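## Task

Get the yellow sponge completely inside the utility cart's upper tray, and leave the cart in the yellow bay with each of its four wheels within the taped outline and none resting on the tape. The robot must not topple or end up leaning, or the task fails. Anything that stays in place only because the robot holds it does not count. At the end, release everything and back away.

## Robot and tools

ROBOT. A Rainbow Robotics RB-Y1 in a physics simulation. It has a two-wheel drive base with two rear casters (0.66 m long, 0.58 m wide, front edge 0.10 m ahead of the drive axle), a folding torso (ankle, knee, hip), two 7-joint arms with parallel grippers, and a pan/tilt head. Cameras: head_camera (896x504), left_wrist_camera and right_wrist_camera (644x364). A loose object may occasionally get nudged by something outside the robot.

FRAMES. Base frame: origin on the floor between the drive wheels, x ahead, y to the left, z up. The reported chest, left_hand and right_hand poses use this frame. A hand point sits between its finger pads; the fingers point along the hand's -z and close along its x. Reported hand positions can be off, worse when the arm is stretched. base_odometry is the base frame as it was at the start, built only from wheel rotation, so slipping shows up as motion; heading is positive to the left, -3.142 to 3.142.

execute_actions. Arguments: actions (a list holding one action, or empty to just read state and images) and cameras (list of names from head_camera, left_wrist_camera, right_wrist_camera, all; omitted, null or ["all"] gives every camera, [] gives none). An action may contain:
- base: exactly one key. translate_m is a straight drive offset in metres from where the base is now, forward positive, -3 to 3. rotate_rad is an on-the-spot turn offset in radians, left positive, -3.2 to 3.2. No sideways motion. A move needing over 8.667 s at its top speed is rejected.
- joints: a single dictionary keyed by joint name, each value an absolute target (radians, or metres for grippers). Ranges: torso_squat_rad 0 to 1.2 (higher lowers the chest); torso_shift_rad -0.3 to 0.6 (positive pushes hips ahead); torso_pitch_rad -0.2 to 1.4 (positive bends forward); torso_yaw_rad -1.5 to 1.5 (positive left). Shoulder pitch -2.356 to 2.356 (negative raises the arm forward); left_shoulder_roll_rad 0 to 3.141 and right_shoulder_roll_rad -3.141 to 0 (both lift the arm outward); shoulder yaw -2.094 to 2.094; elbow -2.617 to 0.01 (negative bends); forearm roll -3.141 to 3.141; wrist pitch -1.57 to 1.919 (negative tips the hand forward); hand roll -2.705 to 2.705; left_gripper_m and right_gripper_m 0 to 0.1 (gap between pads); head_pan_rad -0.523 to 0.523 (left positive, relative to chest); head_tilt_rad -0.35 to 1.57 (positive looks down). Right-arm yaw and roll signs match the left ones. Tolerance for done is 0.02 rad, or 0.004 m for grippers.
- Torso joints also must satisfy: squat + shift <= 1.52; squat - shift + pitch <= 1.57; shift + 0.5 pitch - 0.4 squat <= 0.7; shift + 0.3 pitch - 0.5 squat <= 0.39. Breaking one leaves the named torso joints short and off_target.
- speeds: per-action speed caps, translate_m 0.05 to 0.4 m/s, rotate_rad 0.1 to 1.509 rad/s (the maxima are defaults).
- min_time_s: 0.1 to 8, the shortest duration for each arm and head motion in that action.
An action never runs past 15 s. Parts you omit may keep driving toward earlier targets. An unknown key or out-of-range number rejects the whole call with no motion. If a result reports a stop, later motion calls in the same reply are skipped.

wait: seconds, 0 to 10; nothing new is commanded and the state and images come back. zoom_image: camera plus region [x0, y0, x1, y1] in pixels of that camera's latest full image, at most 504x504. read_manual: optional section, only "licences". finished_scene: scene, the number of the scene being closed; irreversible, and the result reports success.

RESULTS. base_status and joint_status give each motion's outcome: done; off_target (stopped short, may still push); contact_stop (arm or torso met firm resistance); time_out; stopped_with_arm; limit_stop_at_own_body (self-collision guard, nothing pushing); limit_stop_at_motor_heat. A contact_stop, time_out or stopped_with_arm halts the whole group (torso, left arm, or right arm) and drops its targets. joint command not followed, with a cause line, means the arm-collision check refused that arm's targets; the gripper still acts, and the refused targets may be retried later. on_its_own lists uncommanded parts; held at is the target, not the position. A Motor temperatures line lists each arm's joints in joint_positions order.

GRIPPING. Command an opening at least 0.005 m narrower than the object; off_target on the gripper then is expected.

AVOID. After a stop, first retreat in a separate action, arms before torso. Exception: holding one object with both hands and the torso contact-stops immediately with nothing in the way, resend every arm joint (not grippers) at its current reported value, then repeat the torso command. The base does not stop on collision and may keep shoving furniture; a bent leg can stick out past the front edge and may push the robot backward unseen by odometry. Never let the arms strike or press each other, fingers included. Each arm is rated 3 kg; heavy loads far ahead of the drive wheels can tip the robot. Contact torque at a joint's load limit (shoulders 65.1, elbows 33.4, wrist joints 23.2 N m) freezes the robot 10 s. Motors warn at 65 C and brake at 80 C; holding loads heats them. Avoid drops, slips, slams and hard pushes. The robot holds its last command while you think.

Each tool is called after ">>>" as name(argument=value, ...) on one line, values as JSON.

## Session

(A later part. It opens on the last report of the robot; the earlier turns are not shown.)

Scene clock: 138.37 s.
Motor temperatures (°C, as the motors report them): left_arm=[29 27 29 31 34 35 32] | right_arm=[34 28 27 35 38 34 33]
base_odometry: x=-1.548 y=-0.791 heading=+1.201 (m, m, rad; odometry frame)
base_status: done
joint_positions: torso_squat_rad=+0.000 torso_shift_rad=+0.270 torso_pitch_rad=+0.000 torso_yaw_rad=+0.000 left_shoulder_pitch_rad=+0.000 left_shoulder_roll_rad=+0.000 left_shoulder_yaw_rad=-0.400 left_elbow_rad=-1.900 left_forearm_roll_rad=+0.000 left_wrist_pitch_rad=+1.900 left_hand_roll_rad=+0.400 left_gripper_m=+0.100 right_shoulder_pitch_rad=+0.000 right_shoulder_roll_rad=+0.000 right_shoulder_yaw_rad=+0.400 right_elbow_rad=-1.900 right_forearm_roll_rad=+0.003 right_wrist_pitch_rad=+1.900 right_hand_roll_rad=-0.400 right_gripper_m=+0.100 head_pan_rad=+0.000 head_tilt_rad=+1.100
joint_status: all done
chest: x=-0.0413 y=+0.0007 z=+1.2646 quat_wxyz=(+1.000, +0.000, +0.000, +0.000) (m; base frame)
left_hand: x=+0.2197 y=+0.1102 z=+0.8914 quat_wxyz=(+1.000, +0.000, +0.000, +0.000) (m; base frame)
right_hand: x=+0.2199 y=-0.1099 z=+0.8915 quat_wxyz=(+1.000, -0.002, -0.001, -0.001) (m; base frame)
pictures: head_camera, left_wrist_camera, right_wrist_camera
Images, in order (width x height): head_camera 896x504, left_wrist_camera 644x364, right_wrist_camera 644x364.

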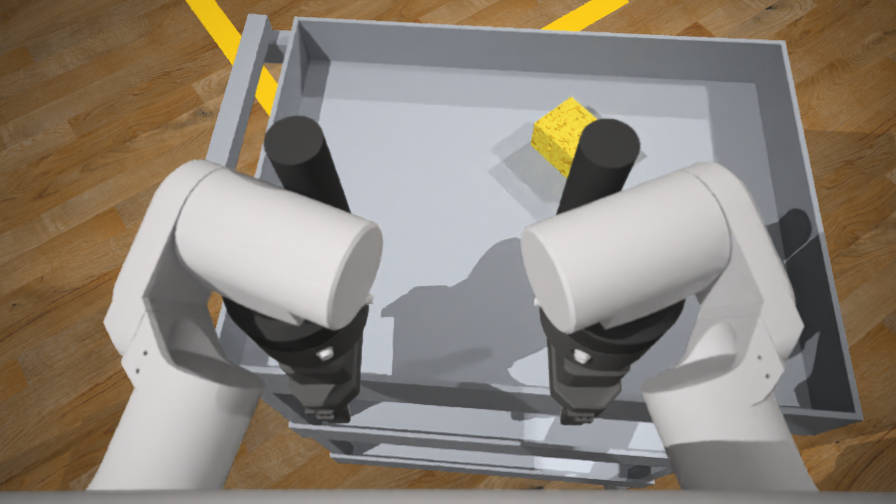

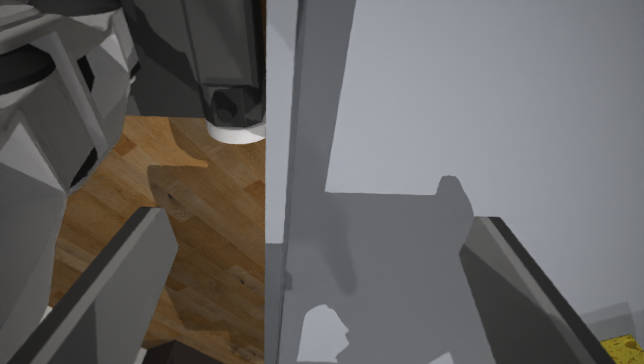

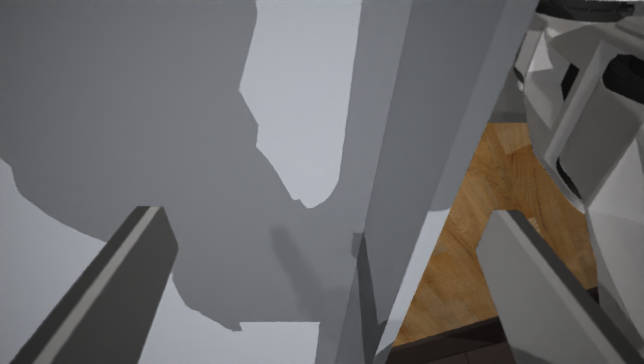

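>>> execute_actions(actions=[{"base":{"translate_m":-0.018},"joints":{"torso_squat_rad":0.35}}], cameras=[])

>>> execute_actions(actions=[{"joints":{"left_gripper_m":0,"right_gripper_m":0,"head_tilt_rad":0.7}}])

Scene clock: 144.60 s.
Motor temperatures (°C, as the motors report them): left_arm=[29 27 29 32 34 35 32] | right_arm=[34 28 27 35 38 34 33]
base_odometry: x=-1.555 y=-0.808 heading=+1.201 (m, m, rad; odometry frame)
base_status: done
joint_positions: torso_squat_rad=+0.350 torso_shift_rad=+0.270 torso_pitch_rad=+0.000 torso_yaw_rad=+0.000 left_shoulder_pitch_rad=+0.000 left_shoulder_roll_rad=+0.000 left_shoulder_yaw_rad=-0.400 left_elbow_rad=-1.900 left_forearm_roll_rad=+0.000 left_wrist_pitch_rad=+1.900 left_hand_roll_rad=+0.400 left_gripper_m=+0.100 right_shoulder_pitch_rad=+0.000 right_shoulder_roll_rad=+0.000 right_shoulder_yaw_rad=+0.400 right_elbow_rad=-1.900 right_forearm_roll_rad=+0.003 right_wrist_pitch_rad=+1.900 right_hand_roll_rad=-0.400 right_gripper_m=+0.100 head_pan_rad=+0.000 head_tilt_rad=+1.100
joint_status: all done
chest: x=-0.0527 y=+0.0006 z=+1.2237 quat_wxyz=(+1.000, +0.000, +0.000, +0.000) (m; base frame)
left_hand: x=+0.2083 y=+0.1101 z=+0.8506 quat_wxyz=(+1.000, +0.000, +0.000, +0.000) (m; base frame)
right_hand: x=+0.2086 y=-0.1099 z=+0.8507 quat_wxyz=(+1.000, -0.002, -0.001, -0.001) (m; base frame)
pictures: none
No camera images: the call's "cameras" was empty. Leave "cameras" out to get every camera's image.

Scene clock: 146.43 s.
Motor temperatures (°C, as the motors report them): left_arm=[29 27 29 32 34 35 32] | right_arm=[34 28 27 35 38 34 33]
base_odometry: x=-1.555 y=-0.808 heading=+1.201 (m, m, rad; odometry frame)
base_status: not commanded
joint_positions: torso_squat_rad=+0.350 torso_shift_rad=+0.270 torso_pitch_rad=+0.000 torso_yaw_rad=+0.000 left_shoulder_pitch_rad=+0.000 left_shoulder_roll_rad=+0.000 left_shoulder_yaw_rad=-0.400 left_elbow_rad=-1.900 left_forearm_roll_rad=+0.000 left_wrist_pitch_rad=+1.900 left_hand_roll_rad=+0.400 left_gripper_m=+0.006 right_shoulder_pitch_rad=+0.000 right_shoulder_roll_rad=+0.000 right_shoulder_yaw_rad=+0.400 right_elbow_rad=-1.899 right_forearm_roll_rad=+0.003 right_wrist_pitch_rad=+1.900 right_hand_roll_rad=-0.400 right_gripper_m=+0.006 head_pan_rad=+0.000 head_tilt_rad=+0.700
joint_status: left_gripper_m off_target (ended at +0.006, target +0.000); right_gripper_m off_target (ended at +0.006, target +0.000); the others done
chest: x=-0.0527 y=+0.0006 z=+1.2237 quat_wxyz=(+1.000, +0.000, +0.000, +0.000) (m; base frame)
left_hand: x=+0.2084 y=+0.1100 z=+0.8507 quat_wxyz=(+1.000, +0.000, +0.000, +0.000) (m; base frame)
right_hand: x=+0.2082 y=-0.1101 z=+0.8504 quat_wxyz=(+1.000, -0.002, +0.000, -0.001) (m; base frame)
pictures: head_camera, left_wrist_camera, right_wrist_camera
Images, in order (width x height): head_camera 896x504, left_wrist_camera 644x364, right_wrist_camera 644x364.

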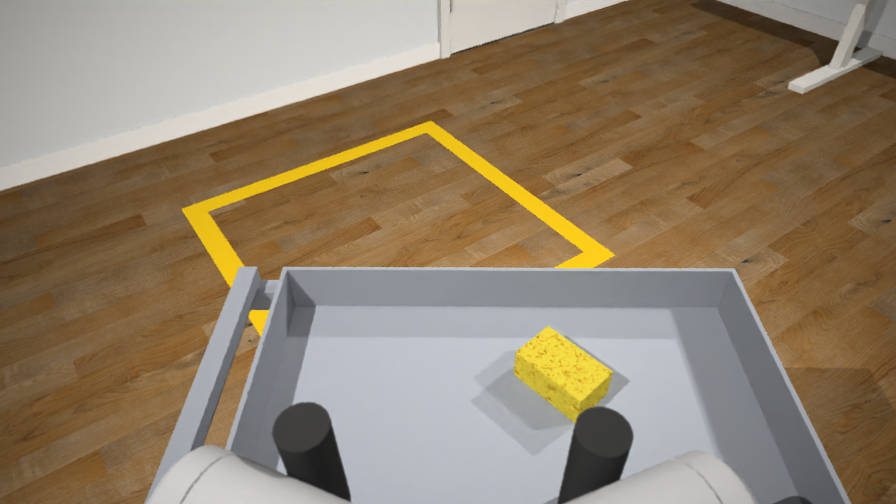

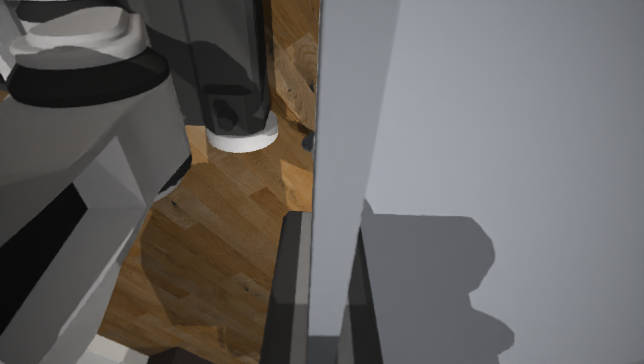

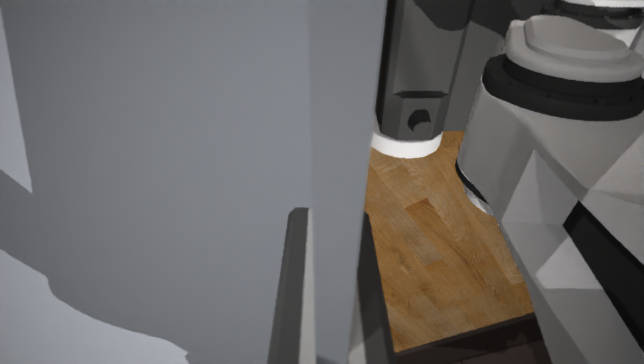

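>>> execute_actions(actions=[{"base":{"rotate_rad":0.16},"speeds":{"rotate_rad":0.15}}], cameras=["head_camera"])

>>> execute_actions(actions=[{"base":{"translate_m":1.46},"speeds":{"translate_m":0.27}}], cameras=[])

>>> execute_actions(actions=[{"joints":{"left_gripper_m":0.06,"right_gripper_m":0.06}}], cameras=[])

>>> execute_actions(actions=[{"joints":{"torso_squat_rad":0,"torso_shift_rad":0.255}}], cameras=[])

>>> execute_actions(actions=[{"base":{"translate_m":-1.0},"joints":{"head_tilt_rad":0.75}}], cameras=["head_camera"])

Scene clock: 160.40 s.
Motor temperatures (°C, as the motors report them): left_arm=[29 27 29 32 34 35 32] | right_arm=[33 28 27 35 38 34 33]
base_odometry: x=-1.555 y=-0.808 heading=+1.360 (m, m, rad; odometry frame)
base_status: done
joint_positions: torso_squat_rad=+0.350 torso_shift_rad=+0.270 torso_pitch_rad=+0.000 torso_yaw_rad=+0.000 left_shoulder_pitch_rad=+0.000 left_shoulder_roll_rad=+0.000 left_shoulder_yaw_rad=-0.400 left_elbow_rad=-1.900 left_forearm_roll_rad=+0.000 left_wrist_pitch_rad=+1.900 left_hand_roll_rad=+0.400 left_gripper_m=+0.006 right_shoulder_pitch_rad=+0.001 right_shoulder_roll_rad=+0.000 right_shoulder_yaw_rad=+0.400 right_elbow_rad=-1.900 right_forearm_roll_rad=+0.003 right_wrist_pitch_rad=+1.900 right_hand_roll_rad=-0.400 right_gripper_m=+0.006 head_pan_rad=+0.000 head_tilt_rad=+0.700
joint_status: not commanded
chest: x=-0.0527 y=+0.0006 z=+1.2237 quat_wxyz=(+1.000, +0.000, +0.000, +0.000) (m; base frame)
left_hand: x=+0.2085 y=+0.1100 z=+0.8507 quat_wxyz=(+1.000, +0.000, +0.000, +0.000) (m; base frame)
right_hand: x=+0.2081 y=-0.1102 z=+0.8504 quat_wxyz=(+1.000, -0.002, +0.000, -0.001) (m; base frame)
pictures: head_camera
Images, in order (width x height): head_camera 896x504.

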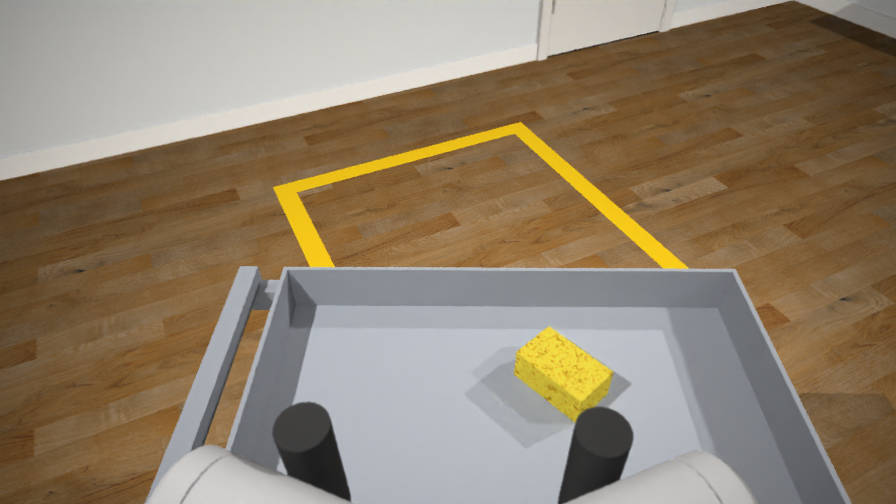

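Scene clock: 166.80 s.
Motor temperatures (°C, as the motors report them): left_arm=[30 27 29 32 34 35 32] | right_arm=[33 28 27 35 38 34 33]
base_odometry: x=-1.250 y=+0.620 heading=+1.360 (m, m, rad; odometry frame)
base_status: done
joint_positions: torso_squat_rad=+0.350 torso_shift_rad=+0.270 torso_pitch_rad=+0.000 torso_yaw_rad=+0.000 left_shoulder_pitch_rad=+0.000 left_shoulder_roll_rad=+0.000 left_shoulder_yaw_rad=-0.400 left_elbow_rad=-1.901 left_forearm_roll_rad=+0.000 left_wrist_pitch_rad=+1.901 left_hand_roll_rad=+0.400 left_gripper_m=+0.006 right_shoulder_pitch_rad=+0.000 right_shoulder_roll_rad=+0.000 right_shoulder_yaw_rad=+0.400 right_elbow_rad=-1.899 right_forearm_roll_rad=+0.003 right_wrist_pitch_rad=+1.900 right_hand_roll_rad=-0.400 right_gripper_m=+0.006 head_pan_rad=+0.000 head_tilt_rad=+0.700
joint_status: not commanded
chest: x=-0.0525 y=+0.0006 z=+1.2237 quat_wxyz=(+1.000, +0.000, +0.000, +0.000) (m; base frame)
left_hand: x=+0.2085 y=+0.1100 z=+0.8507 quat_wxyz=(+1.000, +0.000, +0.000, +0.000) (m; base frame)
right_hand: x=+0.2086 y=-0.1100 z=+0.8504 quat_wxyz=(+1.000, -0.002, +0.000, +0.000) (m; base frame)
pictures: none
No camera images: the call's "cameras" was empty. Leave "cameras" out to get every camera's image.

Scene clock: 167.90 s.
Motor temperatures (°C, as the motors report them): left_arm=[30 27 29 32 34 35 32] | right_arm=[33 28 27 35 38 34 33]
base_odometry: x=-1.250 y=+0.620 heading=+1.360 (m, m, rad; odometry frame)
base_status: not commanded
joint_positions: torso_squat_rad=+0.350 torso_shift_rad=+0.270 torso_pitch_rad=+0.000 torso_yaw_rad=+0.000 left_shoulder_pitch_rad=+0.000 left_shoulder_roll_rad=+0.000 left_shoulder_yaw_rad=-0.400 left_elbow_rad=-1.900 left_forearm_roll_rad=+0.000 left_wrist_pitch_rad=+1.900 left_hand_roll_rad=+0.400 left_gripper_m=+0.060 right_shoulder_pitch_rad=+0.000 right_shoulder_roll_rad=+0.000 right_shoulder_yaw_rad=+0.400 right_elbow_rad=-1.900 right_forearm_roll_rad=+0.003 right_wrist_pitch_rad=+1.900 right_hand_roll_rad=-0.400 right_gripper_m=+0.060 head_pan_rad=+0.000 head_tilt_rad=+0.700
joint_status: all done
chest: x=-0.0525 y=+0.0006 z=+1.2237 quat_wxyz=(+1.000, +0.000, +0.000, +0.000) (m; base frame)
left_hand: x=+0.2085 y=+0.1100 z=+0.8507 quat_wxyz=(+1.000, +0.000, +0.000, +0.000) (m; base frame)
right_hand: x=+0.2086 y=-0.1100 z=+0.8506 quat_wxyz=(+1.000, -0.002, +0.000, +0.000) (m; base frame)
pictures: none
No camera images: the call's "cameras" was empty. Leave "cameras" out to get every camera's image.

Scene clock: 169.83 s.
Motor temperatures (°C, as the motors report them): left_arm=[30 27 29 32 34 35 32] | right_arm=[33 28 27 35 38 34 33]
base_odometry: x=-1.250 y=+0.620 heading=+1.360 (m, m, rad; odometry frame)
base_status: not commanded
joint_positions: torso_squat_rad=+0.000 torso_shift_rad=+0.255 torso_pitch_rad=+0.000 torso_yaw_rad=+0.000 left_shoulder_pitch_rad=+0.000 left_shoulder_roll_rad=+0.000 left_shoulder_yaw_rad=-0.400 left_elbow_rad=-1.900 left_forearm_roll_rad=+0.000 left_wrist_pitch_rad=+1.900 left_hand_roll_rad=+0.400 left_gripper_m=+0.060 right_shoulder_pitch_rad=+0.000 right_shoulder_roll_rad=+0.000 right_shoulder_yaw_rad=+0.400 right_elbow_rad=-1.900 right_forearm_roll_rad=+0.003 right_wrist_pitch_rad=+1.900 right_hand_roll_rad=-0.400 right_gripper_m=+0.060 head_pan_rad=+0.000 head_tilt_rad=+0.700
joint_status: all done
chest: x=-0.0514 y=+0.0006 z=+1.2673 quat_wxyz=(+1.000, +0.000, +0.000, +0.000) (m; base frame)
left_hand: x=+0.2096 y=+0.1100 z=+0.8943 quat_wxyz=(+1.000, +0.000, +0.000, +0.000) (m; base frame)
right_hand: x=+0.2097 y=-0.1099 z=+0.8942 quat_wxyz=(+1.000, -0.002, +0.000, +0.000) (m; base frame)
pictures: none
No camera images: the call's "cameras" was empty. Leave "cameras" out to get every camera's image.

Scene clock: 174.00 s.
Motor temperatures (°C, as the motors report them): left_arm=[30 27 29 32 34 35 32] | right_arm=[33 28 27 35 38 34 33]
base_odometry: x=-1.460 y=-0.358 heading=+1.358 (m, m, rad; odometry frame)
base_status: done
joint_positions: torso_squat_rad=+0.000 torso_shift_rad=+0.255 torso_pitch_rad=+0.000 torso_yaw_rad=+0.000 left_shoulder_pitch_rad=+0.000 left_shoulder_roll_rad=+0.000 left_shoulder_yaw_rad=-0.400 left_elbow_rad=-1.900 left_forearm_roll_rad=+0.000 left_wrist_pitch_rad=+1.900 left_hand_roll_rad=+0.400 left_gripper_m=+0.060 right_shoulder_pitch_rad=+0.000 right_shoulder_roll_rad=+0.000 right_shoulder_yaw_rad=+0.400 right_elbow_rad=-1.900 right_forearm_roll_rad=+0.003 right_wrist_pitch_rad=+1.900 right_hand_roll_rad=-0.400 right_gripper_m=+0.060 head_pan_rad=+0.000 head_tilt_rad=+0.750
joint_status: all done
chest: x=-0.0515 y=+0.0006 z=+1.2673 quat_wxyz=(+1.000, +0.000, +0.000, +0.000) (m; base frame)
left_hand: x=+0.2095 y=+0.1100 z=+0.8943 quat_wxyz=(+1.000, +0.000, +0.000, +0.000) (m; base frame)
right_hand: x=+0.2098 y=-0.1099 z=+0.8943 quat_wxyz=(+1.000, -0.001, -0.001, +0.000) (m; base frame)
pictures: head_camera
Images, in order (width x height): head_camera 896x504.

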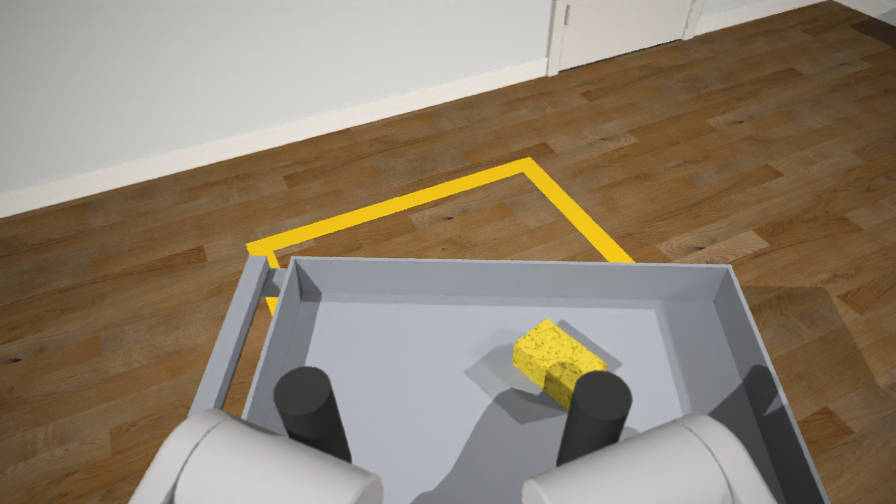

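>>> execute_actions(actions=[{"base":{"translate_m":0.02},"joints":{"torso_squat_rad":0.33,"torso_shift_rad":0.27,"left_gripper_m":0.09,"right_gripper_m":0.09}}])

>>> execute_actions(actions=[{"joints":{"left_gripper_m":0,"right_gripper_m":0}}])

Scene clock: 182.13 s.
Motor temperatures (°C, as the motors report them): left_arm=[30 27 29 32 34 35 32] | right_arm=[33 28 27 35 38 34 33]
base_odometry: x=-1.456 y=-0.338 heading=+1.358 (m, m, rad; odometry frame)
base_status: done
joint_positions: torso_squat_rad=+0.330 torso_shift_rad=+0.270 torso_pitch_rad=+0.000 torso_yaw_rad=+0.000 left_shoulder_pitch_rad=+0.000 left_shoulder_roll_rad=+0.000 left_shoulder_yaw_rad=-0.400 left_elbow_rad=-1.900 left_forearm_roll_rad=+0.000 left_wrist_pitch_rad=+1.900 left_hand_roll_rad=+0.400 left_gripper_m=+0.090 right_shoulder_pitch_rad=+0.000 right_shoulder_roll_rad=+0.000 right_shoulder_yaw_rad=+0.400 right_elbow_rad=-1.900 right_forearm_roll_rad=+0.003 right_wrist_pitch_rad=+1.900 right_hand_roll_rad=-0.400 right_gripper_m=+0.090 head_pan_rad=+0.000 head_tilt_rad=+0.750
joint_status: all done
chest: x=-0.0515 y=+0.0006 z=+1.2282 quat_wxyz=(+1.000, +0.000, +0.000, +0.000) (m; base frame)
left_hand: x=+0.2096 y=+0.1100 z=+0.8552 quat_wxyz=(+1.000, +0.000, +0.000, +0.000) (m; base frame)
right_hand: x=+0.2099 y=-0.1099 z=+0.8552 quat_wxyz=(+1.000, -0.001, -0.001, +0.000) (m; base frame)
pictures: head_camera, left_wrist_camera, right_wrist_camera
Images, in order (width x height): head_camera 896x504, left_wrist_camera 644x364, right_wrist_camera 644x364.

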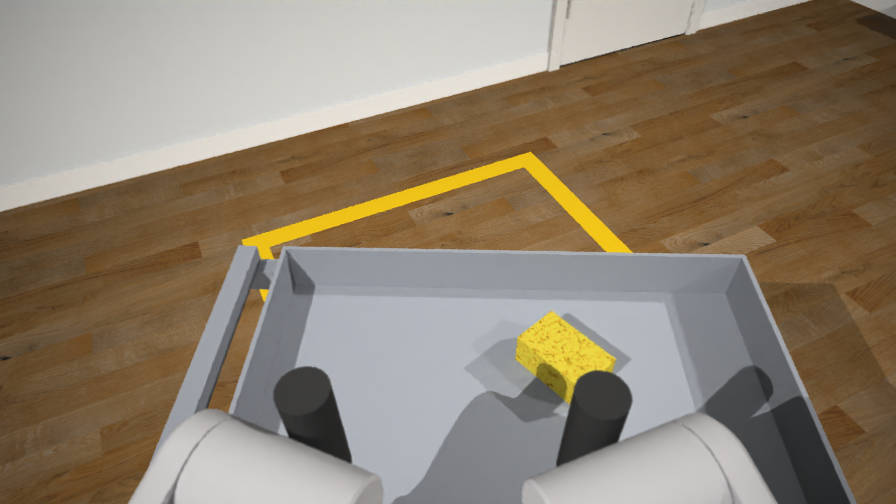

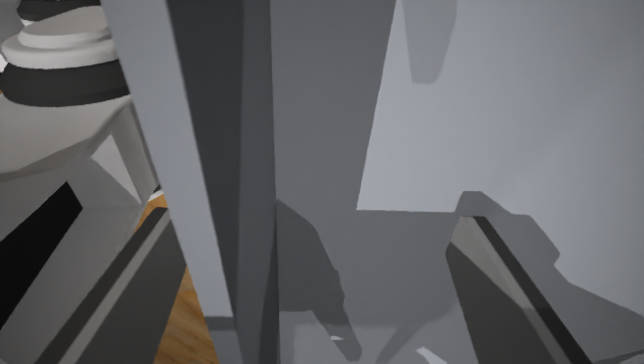

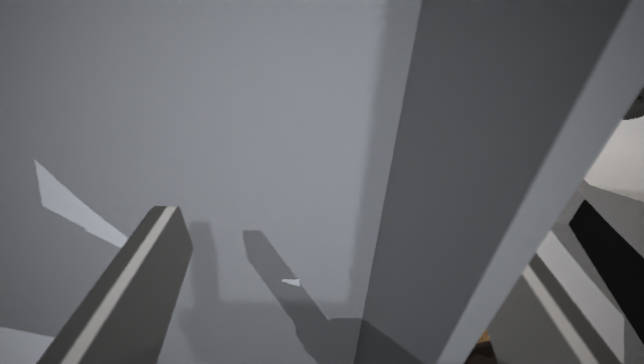

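Scene clock: 183.67 s.
Motor temperatures (°C, as the motors report them): left_arm=[30 27 29 32 34 35 32] | right_arm=[33 28 27 35 38 34 33]
base_odometry: x=-1.456 y=-0.338 heading=+1.358 (m, m, rad; odometry frame)
base_status: not commanded
joint_positions: torso_squat_rad=+0.330 torso_shift_rad=+0.270 torso_pitch_rad=+0.000 torso_yaw_rad=+0.000 left_shoulder_pitch_rad=+0.000 left_shoulder_roll_rad=+0.000 left_shoulder_yaw_rad=-0.400 left_elbow_rad=-1.900 left_forearm_roll_rad=+0.000 left_wrist_pitch_rad=+1.900 left_hand_roll_rad=+0.400 left_gripper_m=+0.006 right_shoulder_pitch_rad=+0.000 right_shoulder_roll_rad=+0.000 right_shoulder_yaw_rad=+0.400 right_elbow_rad=-1.899 right_forearm_roll_rad=+0.003 right_wrist_pitch_rad=+1.900 right_hand_roll_rad=-0.400 right_gripper_m=+0.006 head_pan_rad=+0.000 head_tilt_rad=+0.750
joint_status: left_gripper_m off_target (ended at +0.006, target +0.000); right_gripper_m off_target (ended at +0.006, target +0.000)
chest: x=-0.0514 y=+0.0006 z=+1.2282 quat_wxyz=(+1.000, +0.000, +0.000, +0.000) (m; base frame)
left_hand: x=+0.2096 y=+0.1099 z=+0.8552 quat_wxyz=(+1.000, +0.000, +0.000, +0.000) (m; base frame)
right_hand: x=+0.2095 y=-0.1101 z=+0.8549 quat_wxyz=(+1.000, -0.002, +0.000, -0.001) (m; base frame)
pictures: head_camera, left_wrist_camera, right_wrist_camera
Images, in order (width x height): head_camera 896x504, left_wrist_camera 644x364, right_wrist_camera 644x364.

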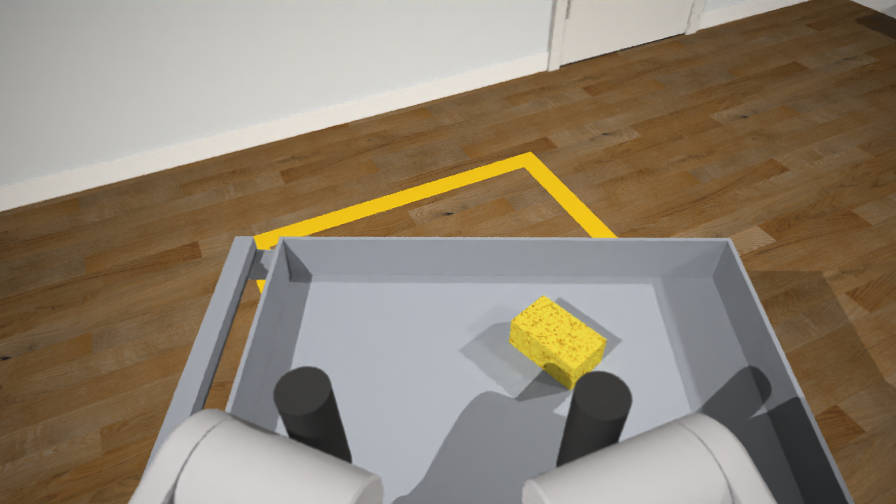

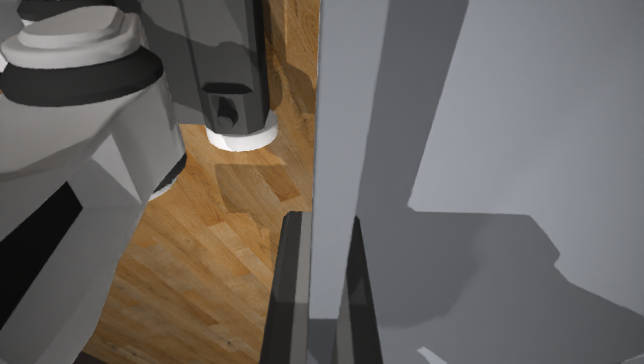

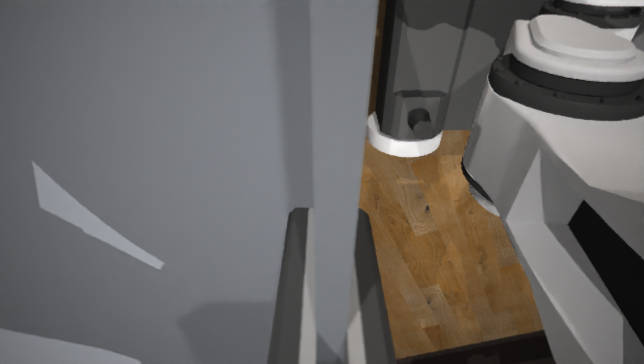

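>>> execute_actions(actions=[{"base":{"translate_m":0.98},"speeds":{"translate_m":0.27}}], cameras=[])

>>> execute_actions(actions=[{"joints":{"left_gripper_m":0.09,"right_gripper_m":0.09}}], cameras=[])

>>> execute_actions(actions=[{"joints":{"torso_squat_rad":0,"torso_shift_rad":0.255,"left_elbow_rad":-2.05,"right_elbow_rad":-2.05},"min_time_s":1.5}], cameras=[])

>>> execute_actions(actions=[{"base":{"translate_m":-0.9},"joints":{"head_tilt_rad":0.8,"torso_shift_rad":0.1}}], cameras=["head_camera"])

Scene clock: 199.33 s.
Motor temperatures (°C, as the motors report them): left_arm=[30 27 29 33 34 35 32] | right_arm=[33 28 27 36 38 34 33]
base_odometry: x=-1.247 y=+0.620 heading=+1.356 (m, m, rad; odometry frame)
base_status: done
joint_positions: torso_squat_rad=+0.330 torso_shift_rad=+0.270 torso_pitch_rad=+0.000 torso_yaw_rad=+0.000 left_shoulder_pitch_rad=-0.001 left_shoulder_roll_rad=+0.000 left_shoulder_yaw_rad=-0.400 left_elbow_rad=-1.901 left_forearm_roll_rad=+0.000 left_wrist_pitch_rad=+1.901 left_hand_roll_rad=+0.400 left_gripper_m=+0.006 right_shoulder_pitch_rad=+0.000 right_shoulder_roll_rad=+0.000 right_shoulder_yaw_rad=+0.400 right_elbow_rad=-1.900 right_forearm_roll_rad=+0.003 right_wrist_pitch_rad=+1.900 right_hand_roll_rad=-0.400 right_gripper_m=+0.006 head_pan_rad=+0.000 head_tilt_rad=+0.750
joint_status: not commanded
chest: x=-0.0513 y=+0.0006 z=+1.2282 quat_wxyz=(+1.000, +0.000, +0.000, +0.000) (m; base frame)
left_hand: x=+0.2098 y=+0.1099 z=+0.8553 quat_wxyz=(+1.000, +0.000, +0.000, +0.000) (m; base frame)
right_hand: x=+0.2098 y=-0.1100 z=+0.8550 quat_wxyz=(+1.000, -0.002, +0.000, +0.000) (m; base frame)
pictures: none
No camera images: the call's "cameras" was empty. Leave "cameras" out to get every camera's image.

Scene clock: 200.73 s.
Motor temperatures (°C, as the motors report them): left_arm=[30 27 29 33 34 35 32] | right_arm=[33 28 27 36 38 34 33]
base_odometry: x=-1.247 y=+0.620 heading=+1.356 (m, m, rad; odometry frame)
base_status: not commanded
joint_positions: torso_squat_rad=+0.330 torso_shift_rad=+0.270 torso_pitch_rad=+0.000 torso_yaw_rad=+0.000 left_shoulder_pitch_rad=+0.000 left_shoulder_roll_rad=+0.000 left_shoulder_yaw_rad=-0.400 left_elbow_rad=-1.900 left_forearm_roll_rad=+0.000 left_wrist_pitch_rad=+1.900 left_hand_roll_rad=+0.400 left_gripper_m=+0.090 right_shoulder_pitch_rad=+0.000 right_shoulder_roll_rad=+0.000 right_shoulder_yaw_rad=+0.400 right_elbow_rad=-1.900 right_forearm_roll_rad=+0.003 right_wrist_pitch_rad=+1.900 right_hand_roll_rad=-0.400 right_gripper_m=+0.090 head_pan_rad=+0.000 head_tilt_rad=+0.750
joint_status: all done
chest: x=-0.0513 y=+0.0006 z=+1.2282 quat_wxyz=(+1.000, +0.000, +0.000, +0.000) (m; base frame)
left_hand: x=+0.2098 y=+0.1099 z=+0.8552 quat_wxyz=(+1.000, +0.000, +0.000, +0.000) (m; base frame)
right_hand: x=+0.2099 y=-0.1099 z=+0.8551 quat_wxyz=(+1.000, -0.002, +0.000, +0.000) (m; base frame)
pictures: none
No camera images: the call's "cameras" was empty. Leave "cameras" out to get every camera's image.

Scene clock: 202.60 s.
Motor temperatures (°C, as the motors report them): left_arm=[30 27 29 33 34 35 32] | right_arm=[33 28 27 36 38 34 33]
base_odometry: x=-1.247 y=+0.620 heading=+1.356 (m, m, rad; odometry frame)
base_status: not commanded
joint_positions: torso_squat_rad=+0.000 torso_shift_rad=+0.255 torso_pitch_rad=+0.000 torso_yaw_rad=+0.000 left_shoulder_pitch_rad=+0.000 left_shoulder_roll_rad=+0.000 left_shoulder_yaw_rad=-0.400 left_elbow_rad=-2.050 left_forearm_roll_rad=+0.000 left_wrist_pitch_rad=+1.900 left_hand_roll_rad=+0.400 left_gripper_m=+0.090 right_shoulder_pitch_rad=+0.000 right_shoulder_roll_rad=+0.000 right_shoulder_yaw_rad=+0.400 right_elbow_rad=-2.050 right_forearm_roll_rad=+0.003 right_wrist_pitch_rad=+1.900 right_hand_roll_rad=-0.400 right_gripper_m=+0.090 head_pan_rad=+0.000 head_tilt_rad=+0.750
joint_status: all done
chest: x=-0.0514 y=+0.0006 z=+1.2673 quat_wxyz=(+1.000, +0.000, +0.000, +0.000) (m; base frame)
left_hand: x=+0.2313 y=+0.1008 z=+0.9339 quat_wxyz=(+0.997, -0.030, -0.069, +0.000) (m; base frame)
right_hand: x=+0.2315 y=-0.1007 z=+0.9339 quat_wxyz=(+0.997, +0.028, -0.070, +0.000) (m; base frame)
pictures: none
No camera images: the call's "cameras" was empty. Leave "cameras" out to get every camera's image.

Scene clock: 206.43 s.
Motor temperatures (°C, as the motors report them): left_arm=[30 27 29 33 34 35 32] | right_arm=[32 28 27 36 38 34 33]
base_odometry: x=-1.440 y=-0.259 heading=+1.354 (m, m, rad; odometry frame)
base_status: done
joint_positions: torso_squat_rad=+0.000 torso_shift_rad=+0.100 torso_pitch_rad=+0.000 torso_yaw_rad=+0.000 left_shoulder_pitch_rad=+0.000 left_shoulder_roll_rad=+0.000 left_shoulder_yaw_rad=-0.400 left_elbow_rad=-2.050 left_forearm_roll_rad=+0.000 left_wrist_pitch_rad=+1.900 left_hand_roll_rad=+0.400 left_gripper_m=+0.090 right_shoulder_pitch_rad=+0.000 right_shoulder_roll_rad=+0.000 right_shoulder_yaw_rad=+0.400 right_elbow_rad=-2.050 right_forearm_roll_rad=+0.003 right_wrist_pitch_rad=+1.900 right_hand_roll_rad=-0.400 right_gripper_m=+0.090 head_pan_rad=+0.000 head_tilt_rad=+0.800
joint_status: all done
chest: x=-0.1582 y=+0.0006 z=+1.2864 quat_wxyz=(+1.000, +0.000, +0.000, +0.000) (m; base frame)
left_hand: x=+0.1246 y=+0.1008 z=+0.9530 quat_wxyz=(+0.997, -0.030, -0.069, +0.000) (m; base frame)
right_hand: x=+0.1248 y=-0.1006 z=+0.9531 quat_wxyz=(+0.997, +0.028, -0.070, +0.000) (m; base frame)
pictures: head_camera
Images, in order (width x height): head_camera 896x504.

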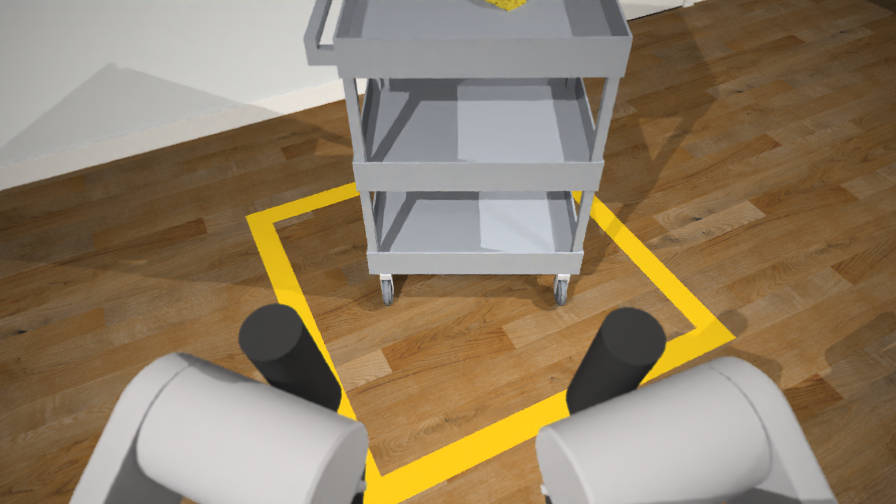

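>>> finished_scene(scene=2)

The scene is finished: the task was done.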